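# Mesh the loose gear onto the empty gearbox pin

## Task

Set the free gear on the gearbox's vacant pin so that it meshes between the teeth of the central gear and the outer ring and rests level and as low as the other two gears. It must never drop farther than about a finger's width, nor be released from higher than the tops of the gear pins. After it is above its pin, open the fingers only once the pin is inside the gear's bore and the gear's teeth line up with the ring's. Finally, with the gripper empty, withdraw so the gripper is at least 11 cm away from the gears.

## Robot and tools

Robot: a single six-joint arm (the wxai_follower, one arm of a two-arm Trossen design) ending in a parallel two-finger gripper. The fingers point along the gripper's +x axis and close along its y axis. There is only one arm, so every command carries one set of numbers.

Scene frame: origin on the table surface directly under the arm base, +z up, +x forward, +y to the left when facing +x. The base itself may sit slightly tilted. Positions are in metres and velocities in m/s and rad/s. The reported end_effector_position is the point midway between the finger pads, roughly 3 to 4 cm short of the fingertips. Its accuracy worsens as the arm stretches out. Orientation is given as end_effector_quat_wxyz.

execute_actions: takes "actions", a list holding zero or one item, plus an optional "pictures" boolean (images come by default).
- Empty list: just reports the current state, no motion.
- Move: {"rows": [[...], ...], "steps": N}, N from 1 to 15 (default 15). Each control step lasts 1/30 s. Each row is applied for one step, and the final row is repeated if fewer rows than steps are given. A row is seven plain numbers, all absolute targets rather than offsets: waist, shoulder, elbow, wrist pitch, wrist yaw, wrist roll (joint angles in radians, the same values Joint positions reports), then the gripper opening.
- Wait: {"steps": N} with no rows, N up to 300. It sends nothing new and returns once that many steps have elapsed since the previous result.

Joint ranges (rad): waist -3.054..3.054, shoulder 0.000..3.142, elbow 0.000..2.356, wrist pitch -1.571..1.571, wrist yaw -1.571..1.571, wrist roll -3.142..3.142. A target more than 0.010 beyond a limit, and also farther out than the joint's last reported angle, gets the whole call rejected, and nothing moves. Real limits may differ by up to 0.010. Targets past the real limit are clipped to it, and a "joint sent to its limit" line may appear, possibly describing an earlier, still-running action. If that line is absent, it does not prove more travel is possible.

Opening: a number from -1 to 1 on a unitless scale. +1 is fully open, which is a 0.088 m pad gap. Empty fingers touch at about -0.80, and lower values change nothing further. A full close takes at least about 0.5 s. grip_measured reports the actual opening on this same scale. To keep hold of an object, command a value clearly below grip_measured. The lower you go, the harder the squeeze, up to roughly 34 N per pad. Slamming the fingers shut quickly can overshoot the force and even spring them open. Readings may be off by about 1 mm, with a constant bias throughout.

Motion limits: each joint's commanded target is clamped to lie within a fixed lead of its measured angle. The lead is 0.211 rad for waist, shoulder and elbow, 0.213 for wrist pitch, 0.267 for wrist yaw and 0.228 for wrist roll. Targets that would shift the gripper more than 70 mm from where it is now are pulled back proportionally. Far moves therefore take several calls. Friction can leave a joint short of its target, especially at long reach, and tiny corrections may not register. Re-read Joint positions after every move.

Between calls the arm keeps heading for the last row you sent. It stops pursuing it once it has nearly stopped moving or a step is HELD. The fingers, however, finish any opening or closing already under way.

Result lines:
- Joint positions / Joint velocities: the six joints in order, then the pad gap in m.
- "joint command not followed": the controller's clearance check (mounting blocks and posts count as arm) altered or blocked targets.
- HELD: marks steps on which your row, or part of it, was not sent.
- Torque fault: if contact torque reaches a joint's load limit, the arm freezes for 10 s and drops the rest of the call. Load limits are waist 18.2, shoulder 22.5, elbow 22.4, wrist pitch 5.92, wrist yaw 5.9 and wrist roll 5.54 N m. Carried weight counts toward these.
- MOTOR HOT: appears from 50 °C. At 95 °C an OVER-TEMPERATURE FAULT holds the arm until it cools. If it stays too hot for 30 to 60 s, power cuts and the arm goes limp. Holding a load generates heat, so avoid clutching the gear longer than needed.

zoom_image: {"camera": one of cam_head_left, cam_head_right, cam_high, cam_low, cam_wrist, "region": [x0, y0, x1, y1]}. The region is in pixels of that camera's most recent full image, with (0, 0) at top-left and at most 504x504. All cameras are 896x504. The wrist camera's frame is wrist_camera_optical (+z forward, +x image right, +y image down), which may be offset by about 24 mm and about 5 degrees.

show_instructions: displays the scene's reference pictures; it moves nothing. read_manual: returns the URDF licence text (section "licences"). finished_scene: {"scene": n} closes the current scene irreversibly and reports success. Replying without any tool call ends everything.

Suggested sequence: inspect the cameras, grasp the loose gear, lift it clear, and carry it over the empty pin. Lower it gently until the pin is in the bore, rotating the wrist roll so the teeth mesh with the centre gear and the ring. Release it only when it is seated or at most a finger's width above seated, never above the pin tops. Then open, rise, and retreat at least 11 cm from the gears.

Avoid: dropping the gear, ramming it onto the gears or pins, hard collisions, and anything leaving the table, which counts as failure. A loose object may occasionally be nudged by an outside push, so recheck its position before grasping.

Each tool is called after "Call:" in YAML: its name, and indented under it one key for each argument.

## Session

Call:
execute_actions:
  actions: []

Call:
show_instructions:

Scene clock: 0.00 s of 4147.00 s.
end_effector_position=(+0.3194, +0.1990, +0.4209) grip_measured=+0.821 end_effector_quat_wxyz=(+0.930, -0.366, -0.031, -0.010) end_effector_velocity=(+0.001, -0.002, -0.003) end_effector_angular_velocity=(-0.007, +0.012, -0.005)
Joint positions: [ 0.015  0.843  0.633  0.279 -0.023 -0.02   0.079]
Joint velocities: [-0.002  0.002 -0.002 -0.007 -0.007 -0.007 -0.   ]
Heat: hottest shoulder 32 °C (+0.0 °C/min).

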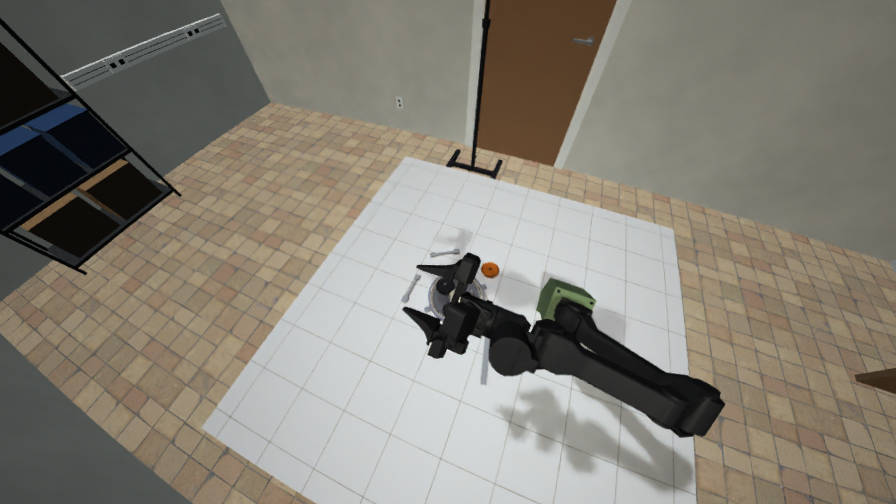

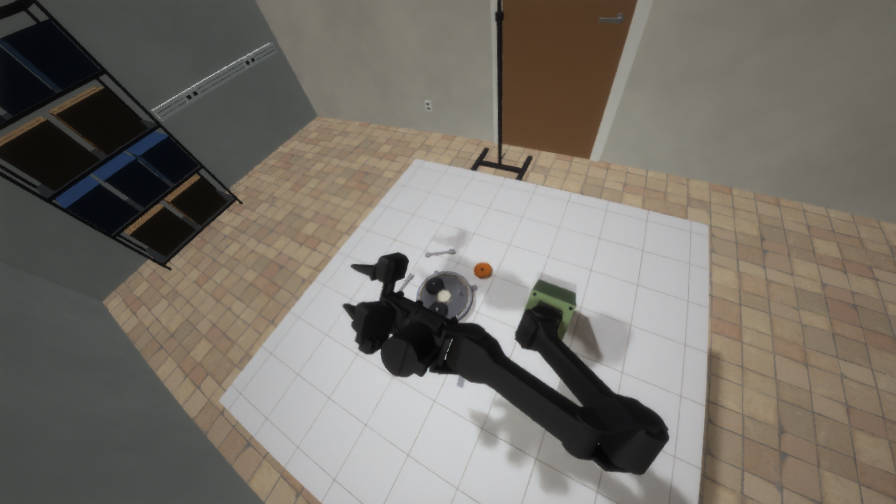

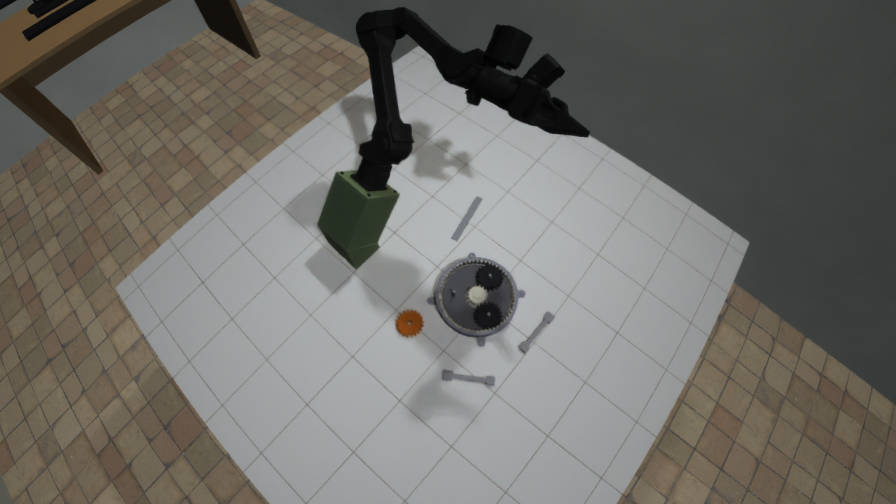

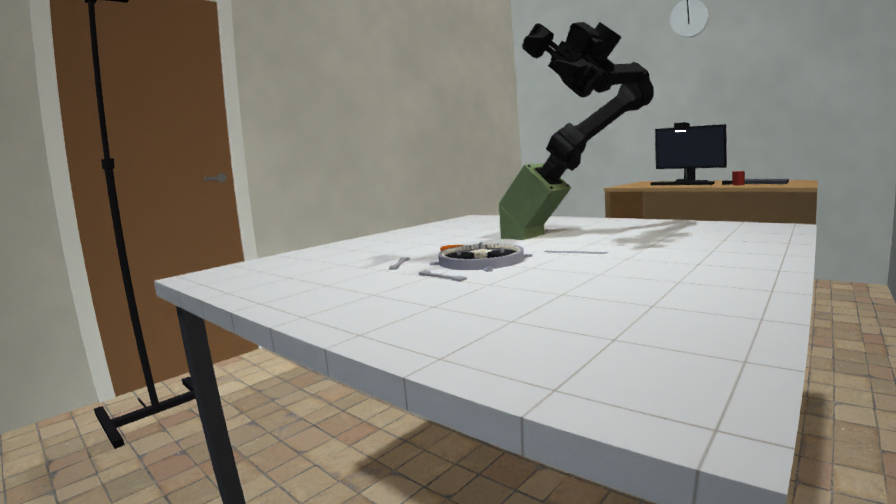

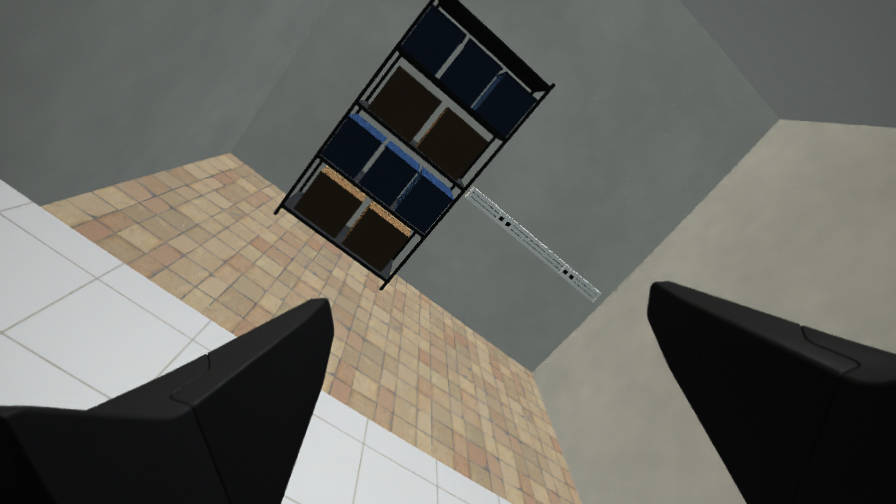

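Reference images for this scene: manual page 1, manual page 2, manual page 3, manual page 4.

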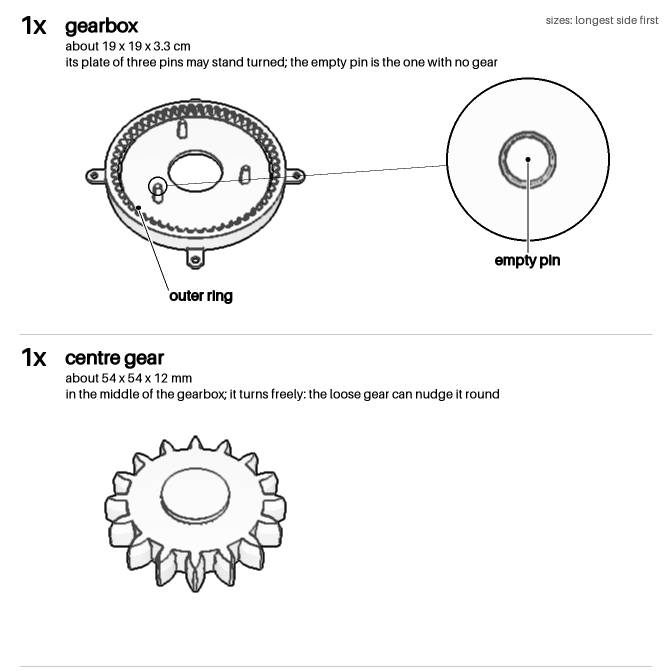

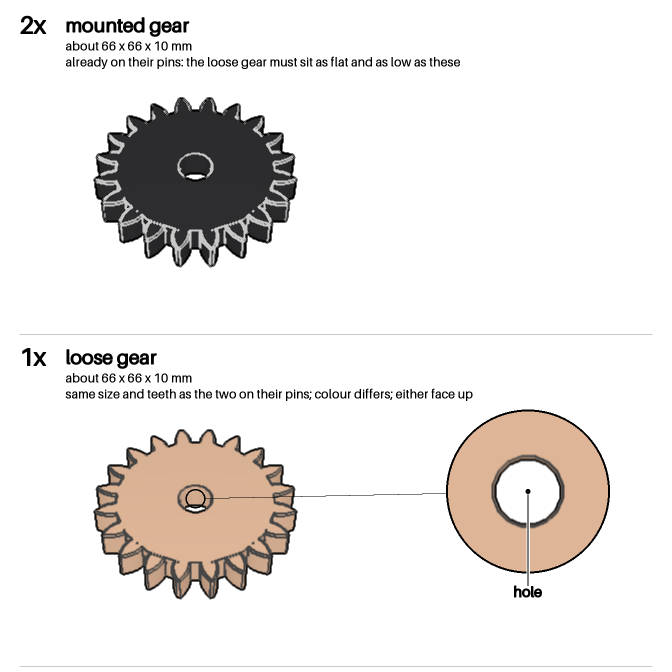

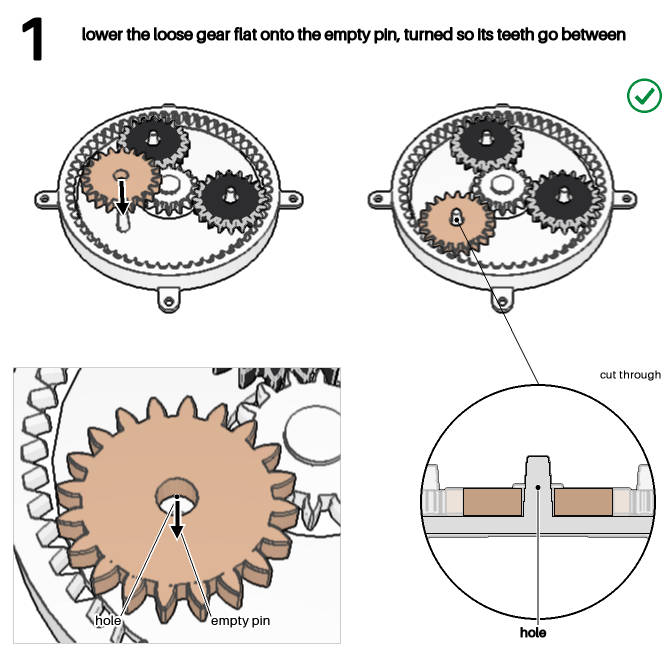

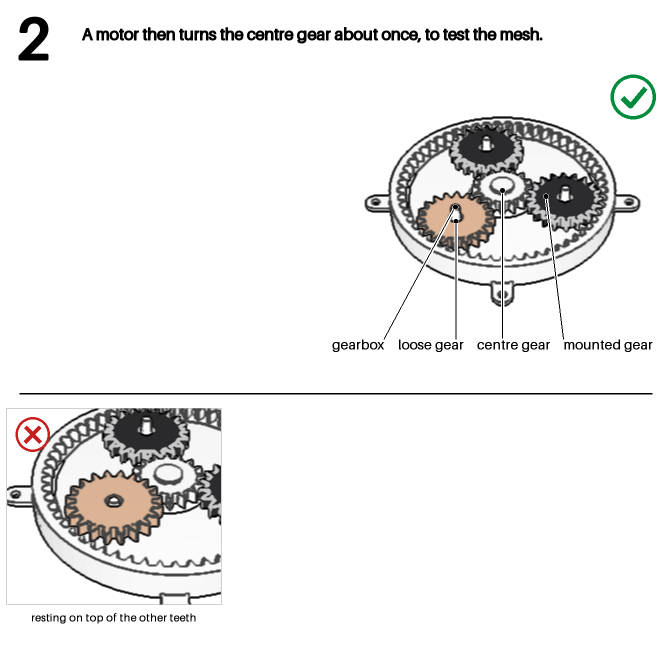

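Call:
execute_actions:
  actions:
    - {"rows":[[-0.5185,1.6,1.145,-0.6,-0.594,-1.53,1]],"steps":15}
  pictures: false

Call:
execute_actions:
  actions:
    - {"rows":[[-0.5185,2.3,1.145,-0.7,-0.594,-1.53,1]],"steps":15}
  pictures: false

Call:
execute_actions:
  actions:
    - {"rows":[[-0.5185,2.575,1.14,-0.598,-0.594,-1.53,1]],"steps":15}
  pictures: false

Call:
execute_actions:
  actions:
    - {"steps":15}

Scene clock: 14.87 s of 4147.00 s.
end_effector_position=(+0.3712, +0.0182, +0.4052) grip_measured=+0.982 end_effector_quat_wxyz=(+0.815, -0.472, +0.337, +0.005) end_effector_velocity=(-0.117, -0.367, -0.432) end_effector_angular_velocity=(+0.191, +2.004, -0.547)
Joint positions: [-0.496  1.497  1.12  -0.426 -0.57  -0.776  0.087]
Joint velocities: [-0.168  1.096  0.081 -1.531 -0.139 -1.648  0.001]
Heat: hottest shoulder 32 °C (+0.0 °C/min).
Steps of this call (steps 1 to 190: nothing new was sent; then 8.03 s passed at rest; steps 191 to 205: all 15 steps of this action). Readings (joint positions):
191: [-0.006 0.864 0.656 0.240 -0.074 -0.057]
192: [-0.054 0.905 0.705 0.190 -0.142 -0.113]
194: [-0.156 1.010 0.810 0.090 -0.266 -0.222]
198: [-0.348 1.209 0.999 -0.109 -0.481 -0.434]
205: the state above

Scene clock: 15.37 s of 4147.00 s.
end_effector_position=(+0.3050, -0.1185, +0.1969) grip_measured=+0.984 end_effector_quat_wxyz=(+0.670, -0.372, +0.601, +0.229) end_effector_velocity=(-0.182, -0.140, -0.333) end_effector_angular_velocity=(+0.639, +0.870, -0.199)
Joint positions: [-0.513  2.191  1.136 -0.693 -0.589 -1.47   0.087]
Joint velocities: [-0.007  1.189 -0.007 -0.11  -0.007 -0.549 -0.   ]
Heat: hottest shoulder 32 °C (+0.0 °C/min).
Steps of this call (steps 1 to 15: all 15 steps of this action). Readings (joint positions):
1: [-0.500 1.537 1.121 -0.474 -0.574 -0.824]
2: [-0.503 1.578 1.123 -0.516 -0.578 -0.870]
4: [-0.507 1.665 1.128 -0.591 -0.583 -0.968]
8: [-0.512 1.858 1.133 -0.664 -0.588 -1.181]
15: the state above

Scene clock: 15.87 s of 4147.00 s.
end_effector_position=(+0.2526, -0.1607, +0.0981) grip_measured=+0.984 end_effector_quat_wxyz=(+0.652, -0.269, +0.654, +0.271) end_effector_velocity=(-0.008, -0.000, -0.008) end_effector_angular_velocity=(+0.015, +0.029, -0.011)
Joint positions: [-0.514  2.558  1.135 -0.6   -0.591 -1.525  0.087]
Joint velocities: [ 0.002  0.027 -0.002 -0.007  0.007 -0.007 -0.   ]
Heat: hottest shoulder 32 °C (+0.0 °C/min).
Steps of this call (steps 1 to 15: all 15 steps of this action). Readings (joint positions):
1: [-0.513 2.237 1.136 -0.687 -0.590 -1.484]
2: [-0.513 2.282 1.136 -0.658 -0.591 -1.495]
4: [-0.514 2.376 1.141 -0.626 -0.591 -1.509]
8: [-0.514 2.525 1.138 -0.612 -0.591 -1.520]
15: the state above

Scene clock: 16.37 s of 4147.00 s.
end_effector_position=(+0.2514, -0.1611, +0.0966) grip_measured=+0.984 end_effector_quat_wxyz=(+0.652, -0.267, +0.655, +0.272) end_effector_velocity=(-0.003, +0.002, -0.001) end_effector_angular_velocity=(+0.007, +0.020, -0.003)
Joint positions: [-0.514  2.564  1.135 -0.6   -0.591 -1.525  0.087]
Joint velocities: [ 0.002  0.002  0.002 -0.022  0.007 -0.007 -0.   ]
Heat: hottest shoulder 32 °C (+0.0 °C/min).
Steps of this call (steps 1 to 15: the robot went on to your last target). Readings (joint positions):
1: [-0.514 2.559 1.135 -0.600 -0.591 -1.525]
2: [-0.514 2.560 1.135 -0.600 -0.591 -1.525]
4: [-0.514 2.562 1.135 -0.600 -0.591 -1.525]
8: [-0.514 2.564 1.135 -0.600 -0.591 -1.525]
15: the state above
The arm was judged still, so your last target was given up. Only a new action makes it travel on or press farther. Fingers that are still opening or closing keep moving.

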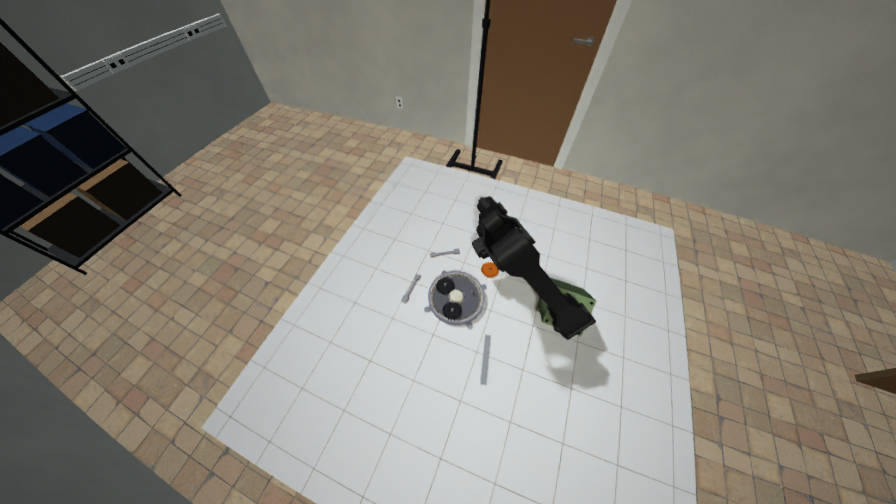

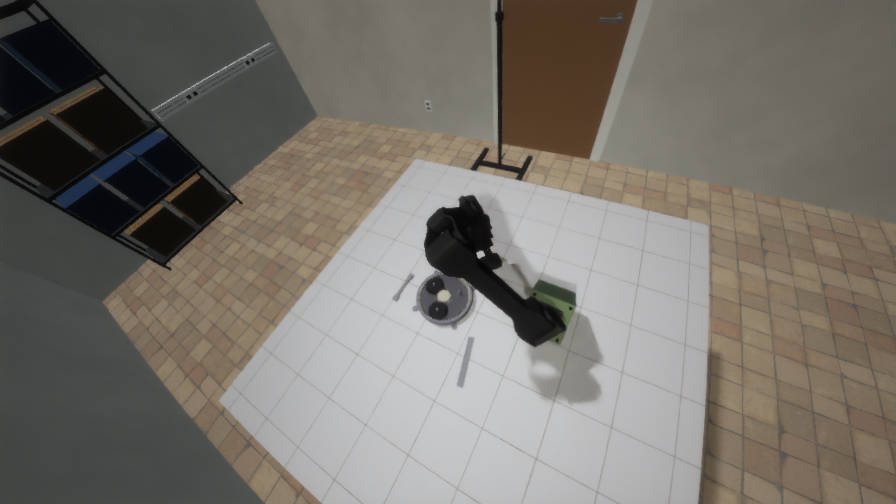

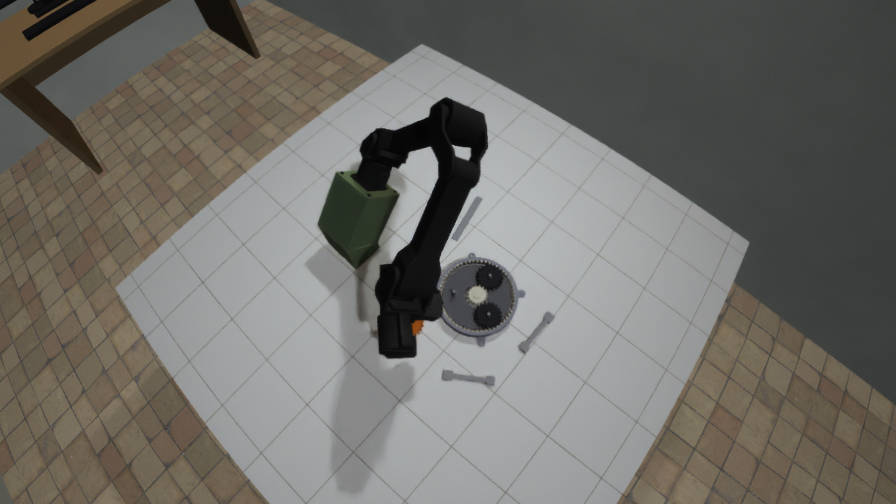

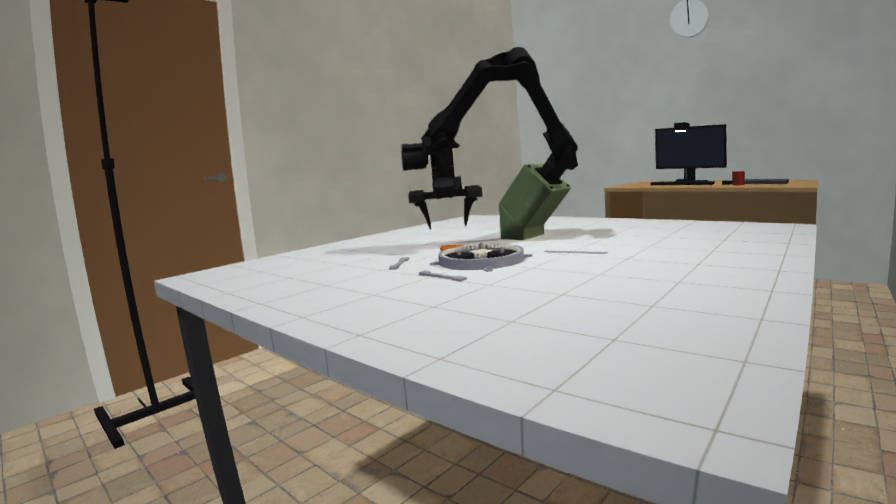

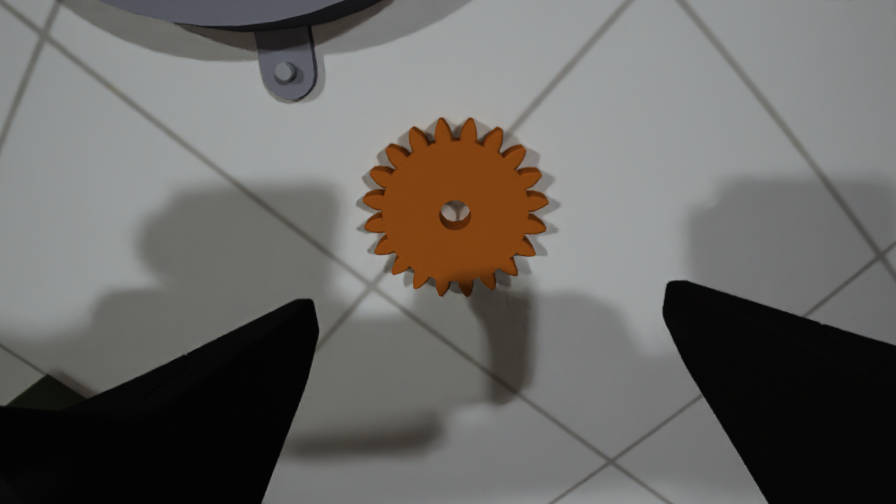

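Call:
execute_actions:
  actions:
    - {"rows":[[-0.46,2.58,1.1,-0.5,-0.615,-1.47,1],[-0.46,2.58,1.1,-0.5,-0.615,-1.47,1],[-0.46,2.58,1.1,-0.5,-0.615,-1.47,1],[-0.46,2.58,1.1,-0.5,-0.615,-1.47,1],[-0.412,2.62,1.058,-0.399,-0.638,-1.405,1]],"steps":15}
  pictures: false

Call:
execute_actions:
  actions:
    - {"steps":10}

Scene clock: 26.80 s of 4147.00 s.
end_effector_position=(+0.2527, -0.1510, +0.0572) grip_measured=+0.984 end_effector_quat_wxyz=(+0.653, -0.272, +0.653, +0.271) end_effector_velocity=(+0.013, -0.003, +0.001) end_effector_angular_velocity=(-0.001, -0.066, +0.015)
Joint positions: [-0.414  2.611  1.063 -0.405 -0.633 -1.413  0.087]
Joint velocities: [-0.002 -0.002 -0.002  0.066 -0.037  0.022 -0.   ]
Heat: hottest shoulder 33 °C (+2.2 °C/min).
Steps of this call (steps 1 to 190: nothing new was sent; then 3.60 s passed at rest; steps 191 to 205: all 15 steps of this action). Readings (joint positions):
191: [-0.512 2.565 1.131 -0.585 -0.593 -1.520]
192: [-0.504 2.565 1.127 -0.559 -0.597 -1.510]
194: [-0.483 2.567 1.120 -0.533 -0.604 -1.494]
198: [-0.432 2.592 1.086 -0.443 -0.625 -1.437]
205: the state above

Scene clock: 27.13 s of 4147.00 s.
end_effector_position=(+0.2533, -0.1512, +0.0570) grip_measured=+0.984 end_effector_quat_wxyz=(+0.654, -0.272, +0.652, +0.270) end_effector_velocity=(+0.001, +0.004, -0.000) end_effector_angular_velocity=(+0.021, -0.006, +0.020)
Joint positions: [-0.413  2.612  1.063 -0.401 -0.634 -1.41   0.087]
Joint velocities: [ 0.002 -0.002 -0.002 -0.007 -0.022 -0.022  0.   ]
Heat: hottest shoulder 33 °C (+2.2 °C/min).
Steps of this call (steps 1 to 10: the robot went on to your last target). Readings (joint positions):
1: [-0.414 2.611 1.063 -0.404 -0.633 -1.412]
2: [-0.414 2.611 1.063 -0.403 -0.634 -1.412]
4: [-0.414 2.611 1.063 -0.403 -0.634 -1.411]
8: [-0.413 2.611 1.063 -0.401 -0.634 -1.410]
10: the state above

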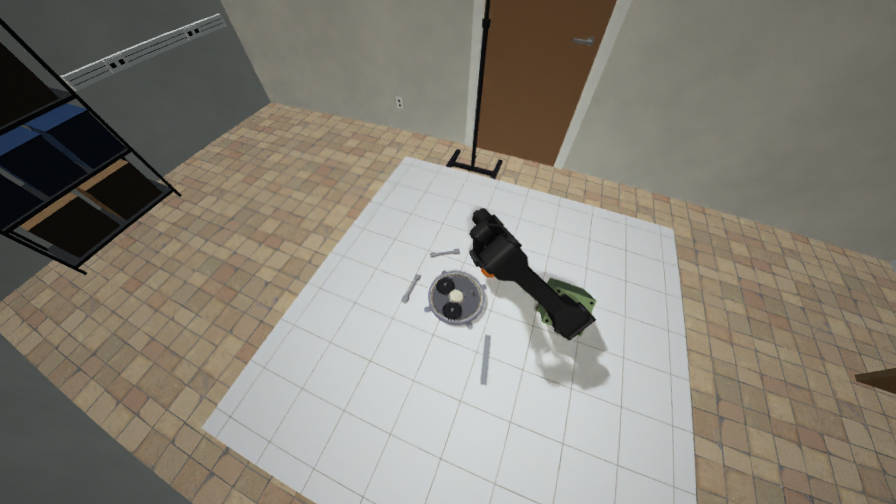

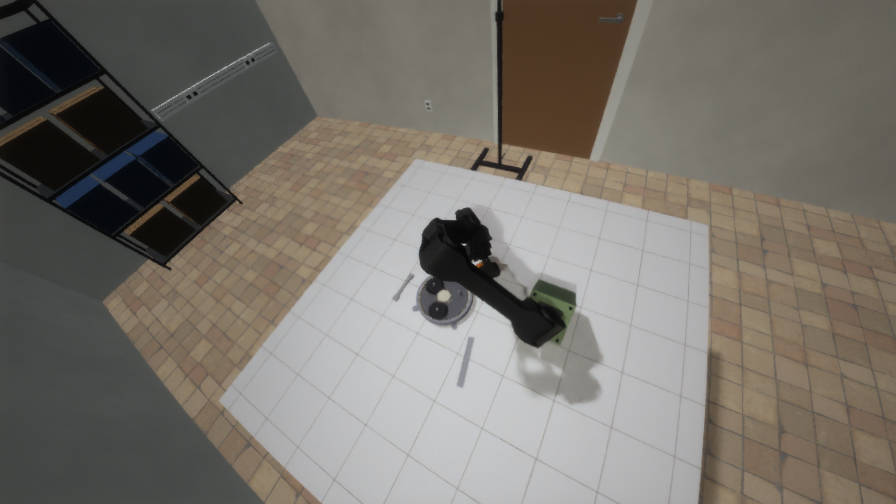

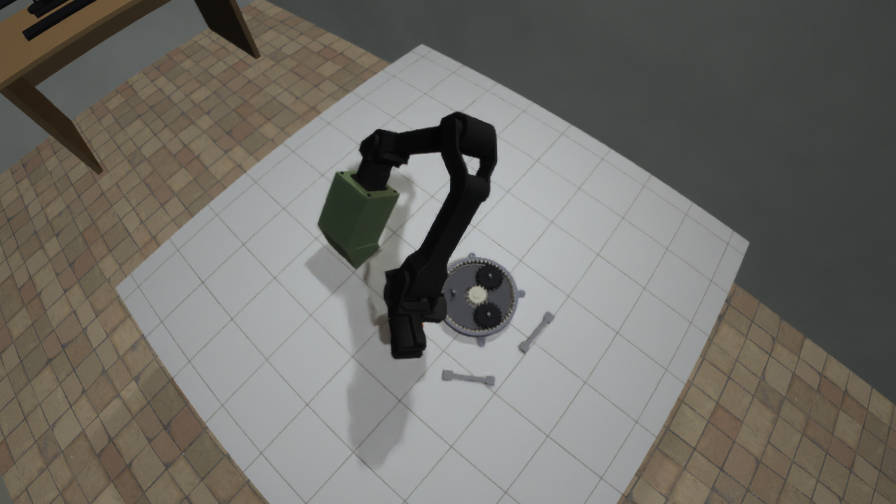

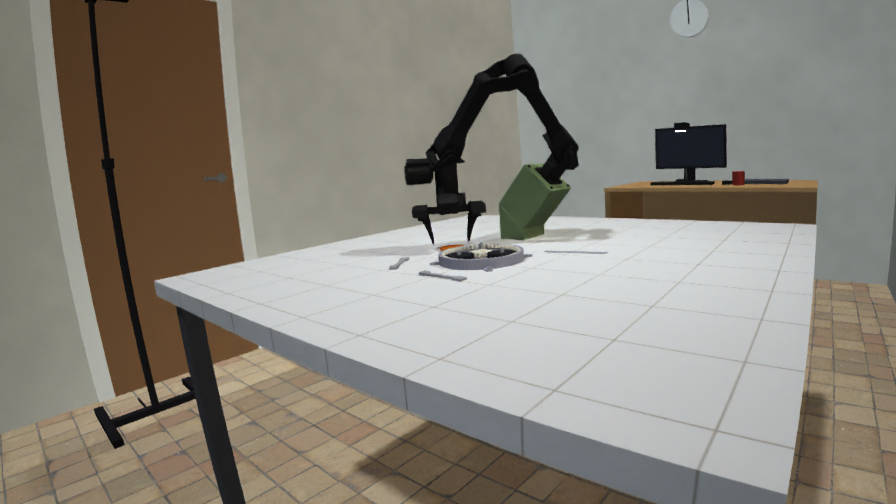

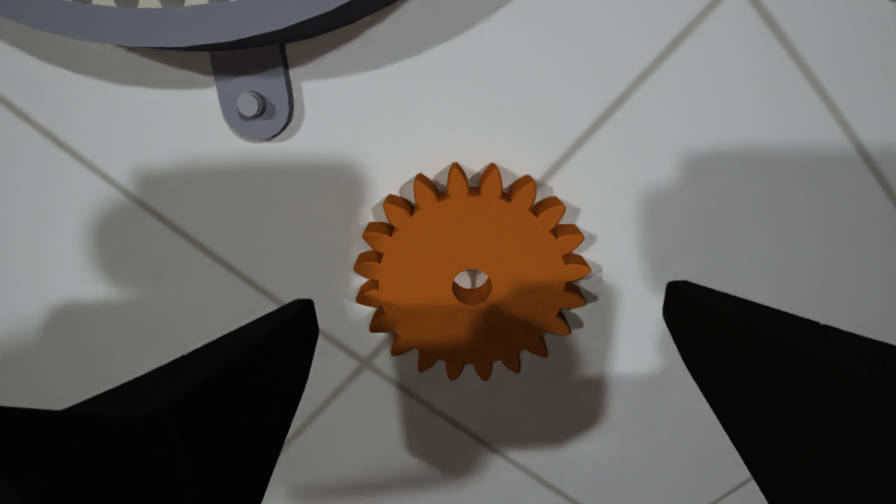

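Call:
execute_actions:
  actions:
    - {"rows":[[-0.385,2.635,1.045,-0.347,-0.647,-1.375,1],[-0.385,2.635,1.045,-0.347,-0.647,-1.375,1],[-0.385,2.635,1.045,-0.347,-0.647,-1.375,1],[-0.385,2.635,1.045,-0.347,-0.647,-1.375,1],[-0.385,2.635,1.045,-0.347,-0.647,-1.375,1],[-0.357,2.66,1.03,-0.295,-0.658,-1.342,1]],"steps":15}
  pictures: false

Call:
execute_actions:
  actions:
    - {"steps":10}

Scene clock: 34.47 s of 4147.00 s.
end_effector_position=(+0.2519, -0.1466, +0.0356) grip_measured=+0.984 end_effector_quat_wxyz=(+0.654, -0.272, +0.652, +0.271) end_effector_velocity=(-0.001, +0.004, -0.002) end_effector_angular_velocity=(+0.020, -0.008, -0.022)
Joint positions: [-0.36   2.648  1.035 -0.3   -0.653 -1.349  0.087]
Joint velocities: [ 0.002  0.002 -0.007  0.007 -0.022  0.022  0.   ]
Heat: hottest waist 33 °C (+1.7 °C/min).
Steps of this call (steps 1 to 15: the robot went on to your last target; steps 16 to 205: nothing new was sent; steps 206 to 220: all 15 steps of this action). Readings (joint positions):
206: [-0.412 2.613 1.061 -0.392 -0.635 -1.404]
207: [-0.407 2.615 1.059 -0.379 -0.637 -1.398]
209: [-0.396 2.618 1.056 -0.365 -0.640 -1.390]
213: [-0.375 2.634 1.046 -0.323 -0.648 -1.364]
220: the state above

Scene clock: 34.80 s of 4147.00 s.
end_effector_position=(+0.2521, -0.1466, +0.0354) grip_measured=+0.984 end_effector_quat_wxyz=(+0.654, -0.273, +0.652, +0.271) end_effector_velocity=(+0.003, +0.000, +0.000) end_effector_angular_velocity=(+0.001, -0.010, +0.017)
Joint positions: [-0.359  2.649  1.035 -0.298 -0.654 -1.348  0.087]
Joint velocities: [ 0.002 -0.002  0.002  0.007 -0.007 -0.007 -0.   ]
Heat: hottest waist 33 °C (+1.7 °C/min).
Steps of this call (steps 1 to 10: the robot went on to your last target). Readings (joint positions):
1: [-0.360 2.648 1.035 -0.299 -0.654 -1.348]
2: [-0.359 2.648 1.035 -0.299 -0.654 -1.348]
4: [-0.359 2.648 1.035 -0.298 -0.654 -1.348]
8: [-0.359 2.649 1.035 -0.298 -0.654 -1.348]
10: the state above

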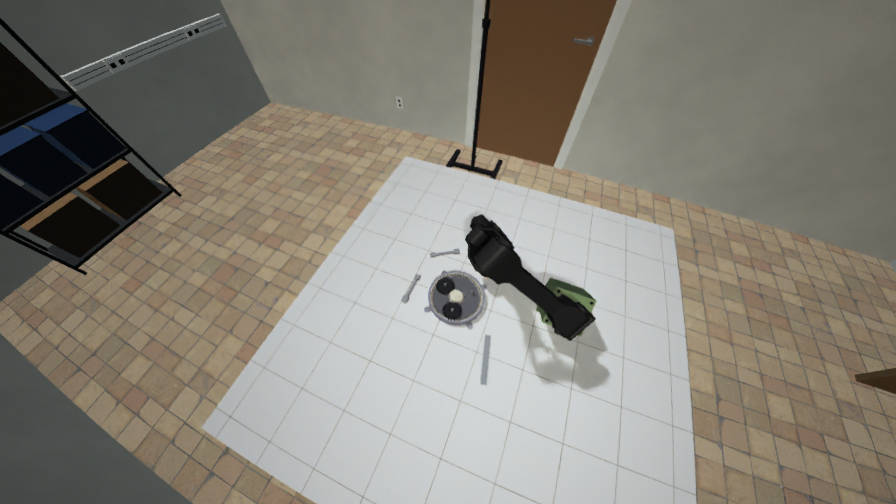

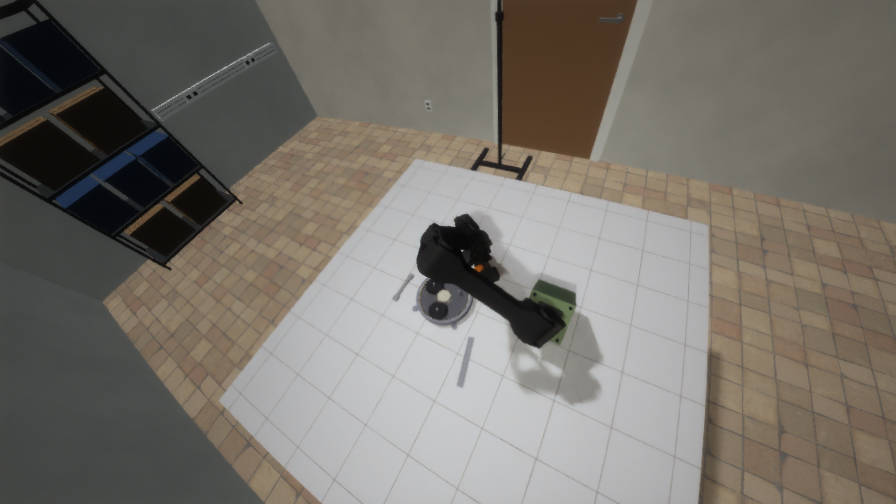

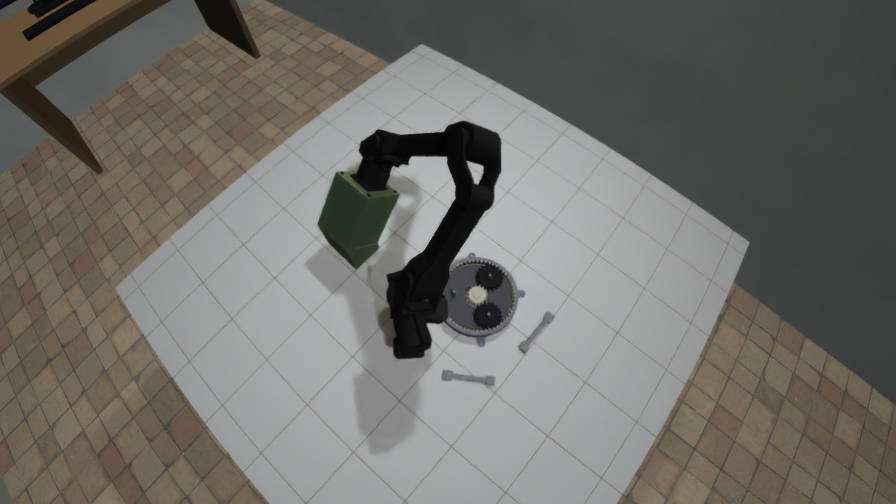

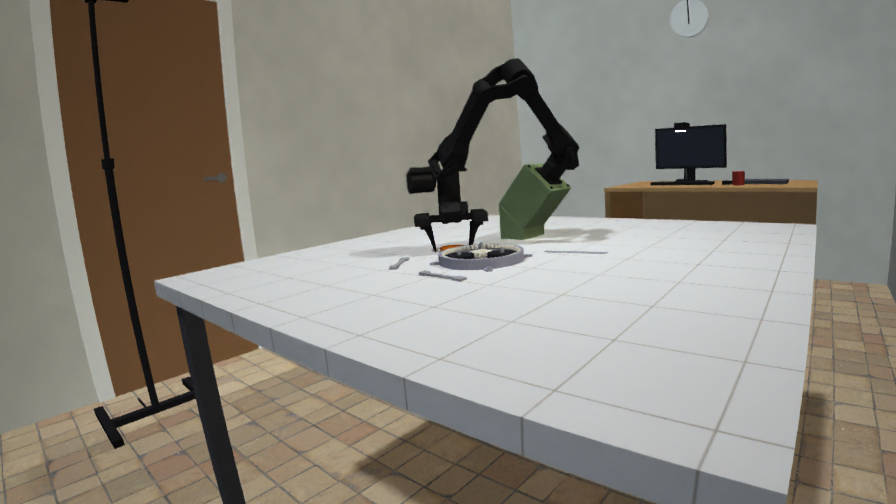

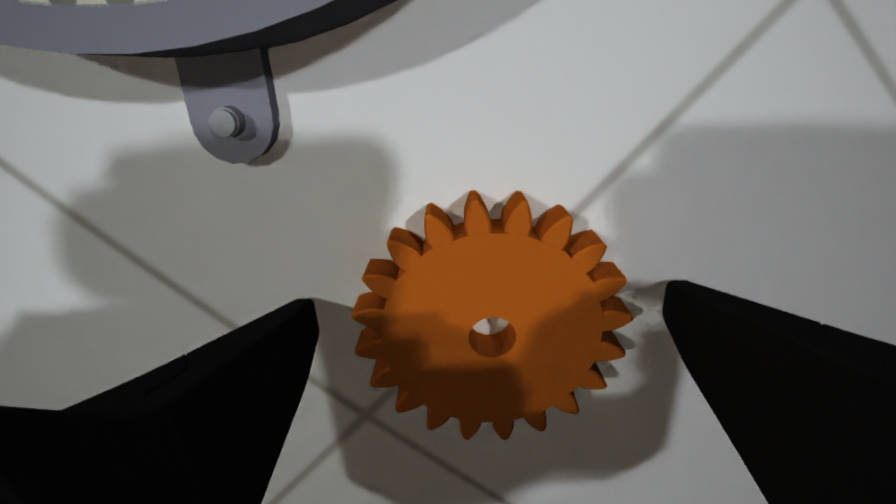

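Call:
execute_actions:
  actions:
    - {"rows":[[-0.357,2.655,1.033,-0.297,-0.656,-1.345,0.8],[-0.357,2.655,1.033,-0.297,-0.656,-1.345,0.7],[-0.357,2.655,1.033,-0.297,-0.656,-1.345,0.6],[-0.357,2.655,1.033,-0.297,-0.656,-1.345,0.5],[-0.357,2.655,1.033,-0.297,-0.656,-1.345,0.4],[-0.357,2.655,1.033,-0.297,-0.656,-1.345,0.3],[-0.357,2.655,1.033,-0.297,-0.656,-1.345,0.2],[-0.357,2.655,1.033,-0.297,-0.656,-1.345,0.2],[-0.357,2.655,1.033,-0.297,-0.656,-1.345,0.2],[-0.357,2.655,1.033,-0.297,-0.656,-1.345,0.2],[-0.37,2.64,1.04,-0.32,-0.65,-1.36,0.2],[-0.385,2.625,1.045,-0.347,-0.647,-1.375,0.2],[-0.4,2.61,1.053,-0.375,-0.642,-1.39,0.2],[-0.412,2.6,1.06,-0.399,-0.638,-1.405,0.2]],"steps":15}
  pictures: false

Call:
execute_actions:
  actions:
    - {"rows":[[-0.44,2.585,1.08,-0.45,-0.625,-1.44,0.2],[-0.46,2.57,1.1,-0.5,-0.615,-1.47,0.2],[-0.48,2.55,1.12,-0.55,-0.605,-1.49,0.2],[-0.48,2.52,1.12,-0.58,-0.605,-1.49,0.2],[-0.45,2.48,1.11,-0.59,-0.615,-1.46,0.2],[-0.41,2.43,1.09,-0.58,-0.63,-1.41,0.2],[-0.36,2.38,1.06,-0.56,-0.645,-1.35,0.2],[-0.31,2.33,1.03,-0.54,-0.66,-1.29,0.2],[-0.26,2.29,1.0,-0.52,-0.675,-1.22,0.2],[-0.21,2.25,0.97,-0.5,-0.69,-1.16,0.2],[-0.17,2.22,0.95,-0.485,-0.705,-1.11,0.2],[-0.15,2.213,0.94,-0.477,-0.71,-1.085,0.2]],"steps":15}
  pictures: false

Call:
execute_actions:
  actions:
    - {"steps":15}

Scene clock: 45.50 s of 4147.00 s.
end_effector_position=(+0.2463, -0.1452, +0.0422) grip_measured=+0.514 end_effector_quat_wxyz=(+0.652, -0.260, +0.658, +0.273) end_effector_velocity=(-0.011, -0.014, +0.090) end_effector_angular_velocity=(+0.033, -0.035, -0.090)
Joint positions: [-0.381  2.638  1.04  -0.359 -0.649 -1.376  0.064]
Joint velocities: [-0.266 -0.168  0.032 -0.374  0.051 -0.212  0.   ]
Heat: hottest waist 34 °C (+2.6 °C/min).
Steps of this call (steps 1 to 15: the robot went on to your last target; steps 16 to 210: nothing new was sent; then 3.20 s passed at rest; steps 211 to 225: all 15 steps of this action). Readings (joint positions):
211: [-0.359 2.649 1.035 -0.299 -0.654 -1.347]
212: [-0.360 2.649 1.035 -0.299 -0.654 -1.347]
214: [-0.360 2.649 1.035 -0.299 -0.654 -1.346]
218: [-0.360 2.649 1.035 -0.298 -0.652 -1.346]
225: the state above

Scene clock: 46.00 s of 4147.00 s.
end_effector_position=(+0.2936, -0.0434, +0.0873) grip_measured=+0.514 end_effector_quat_wxyz=(+0.649, -0.284, +0.648, +0.279) end_effector_velocity=(-0.050, +0.157, -0.069) end_effector_angular_velocity=(+0.067, +0.236, -0.104)
Joint positions: [-0.174  2.25   0.977 -0.491 -0.699 -1.145  0.064]
Joint velocities: [ 0.486 -0.286 -0.286  0.081 -0.081  0.52   0.   ]
Heat: hottest waist 34 °C (+2.6 °C/min).
Steps of this call (steps 1 to 15: all 15 steps of this action). Readings (joint positions):
1: [-0.390 2.631 1.044 -0.378 -0.645 -1.389]
2: [-0.402 2.623 1.053 -0.405 -0.639 -1.407]
4: [-0.434 2.598 1.077 -0.474 -0.624 -1.441]
8: [-0.425 2.477 1.078 -0.535 -0.624 -1.397]
15: the state above

Scene clock: 46.50 s of 4147.00 s.
end_effector_position=(+0.2878, -0.0346, +0.0840) grip_measured=+0.513 end_effector_quat_wxyz=(+0.652, -0.269, +0.655, +0.270) end_effector_velocity=(-0.001, +0.002, -0.001) end_effector_angular_velocity=(+0.022, -0.006, +0.018)
Joint positions: [-0.151  2.227  0.946 -0.479 -0.706 -1.09   0.064]
Joint velocities: [-0.002  0.002 -0.007  0.007 -0.022 -0.022  0.   ]
Heat: hottest waist 34 °C (+2.6 °C/min).
Steps of this call (steps 1 to 15: the robot went on to your last target). Readings (joint positions):
1: [-0.161 2.243 0.968 -0.488 -0.701 -1.131]
2: [-0.156 2.240 0.961 -0.487 -0.702 -1.120]
4: [-0.154 2.237 0.951 -0.484 -0.702 -1.106]
8: [-0.154 2.231 0.946 -0.480 -0.705 -1.095]
15: the state above

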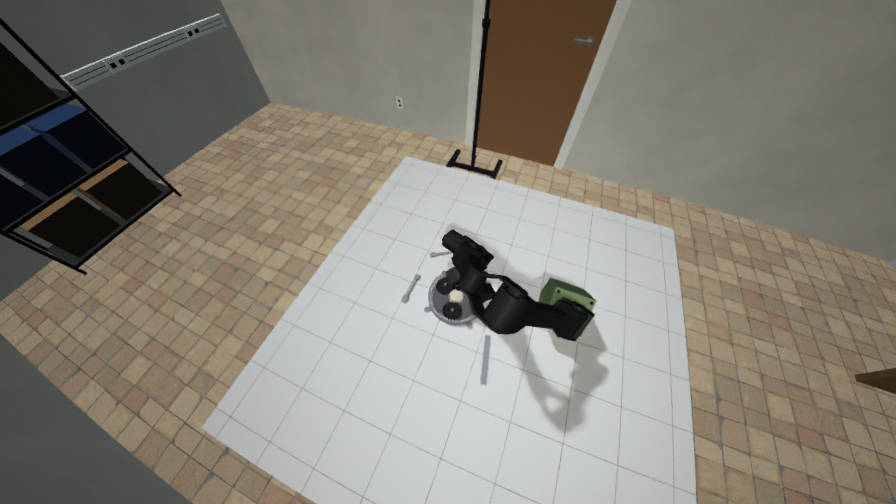

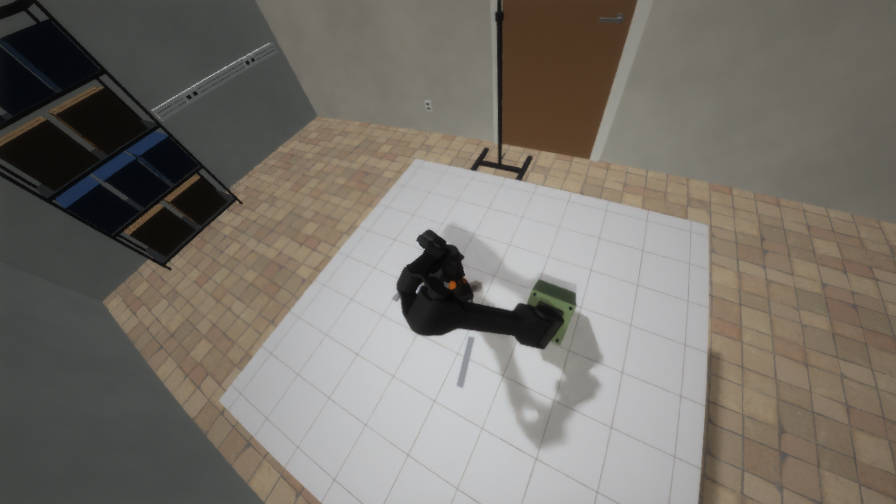

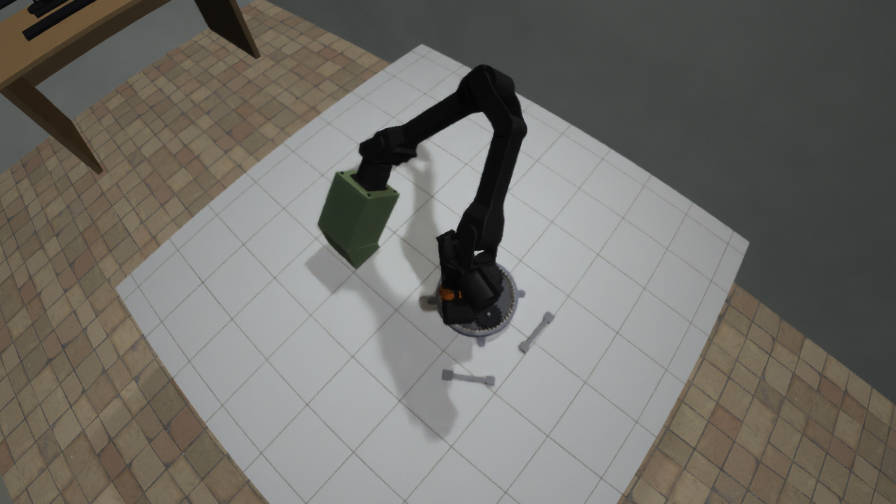

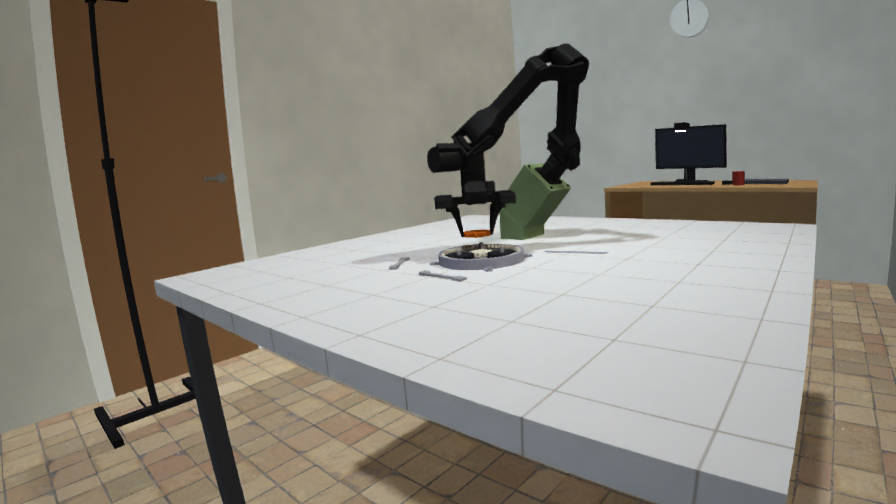

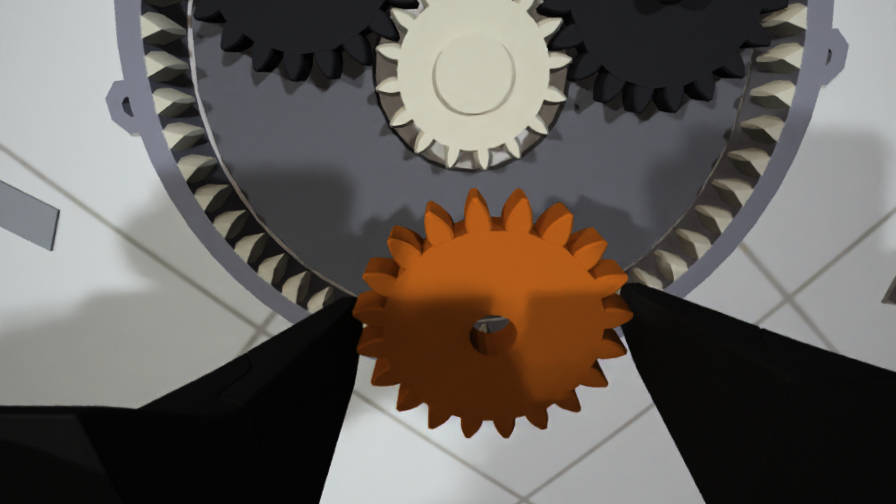

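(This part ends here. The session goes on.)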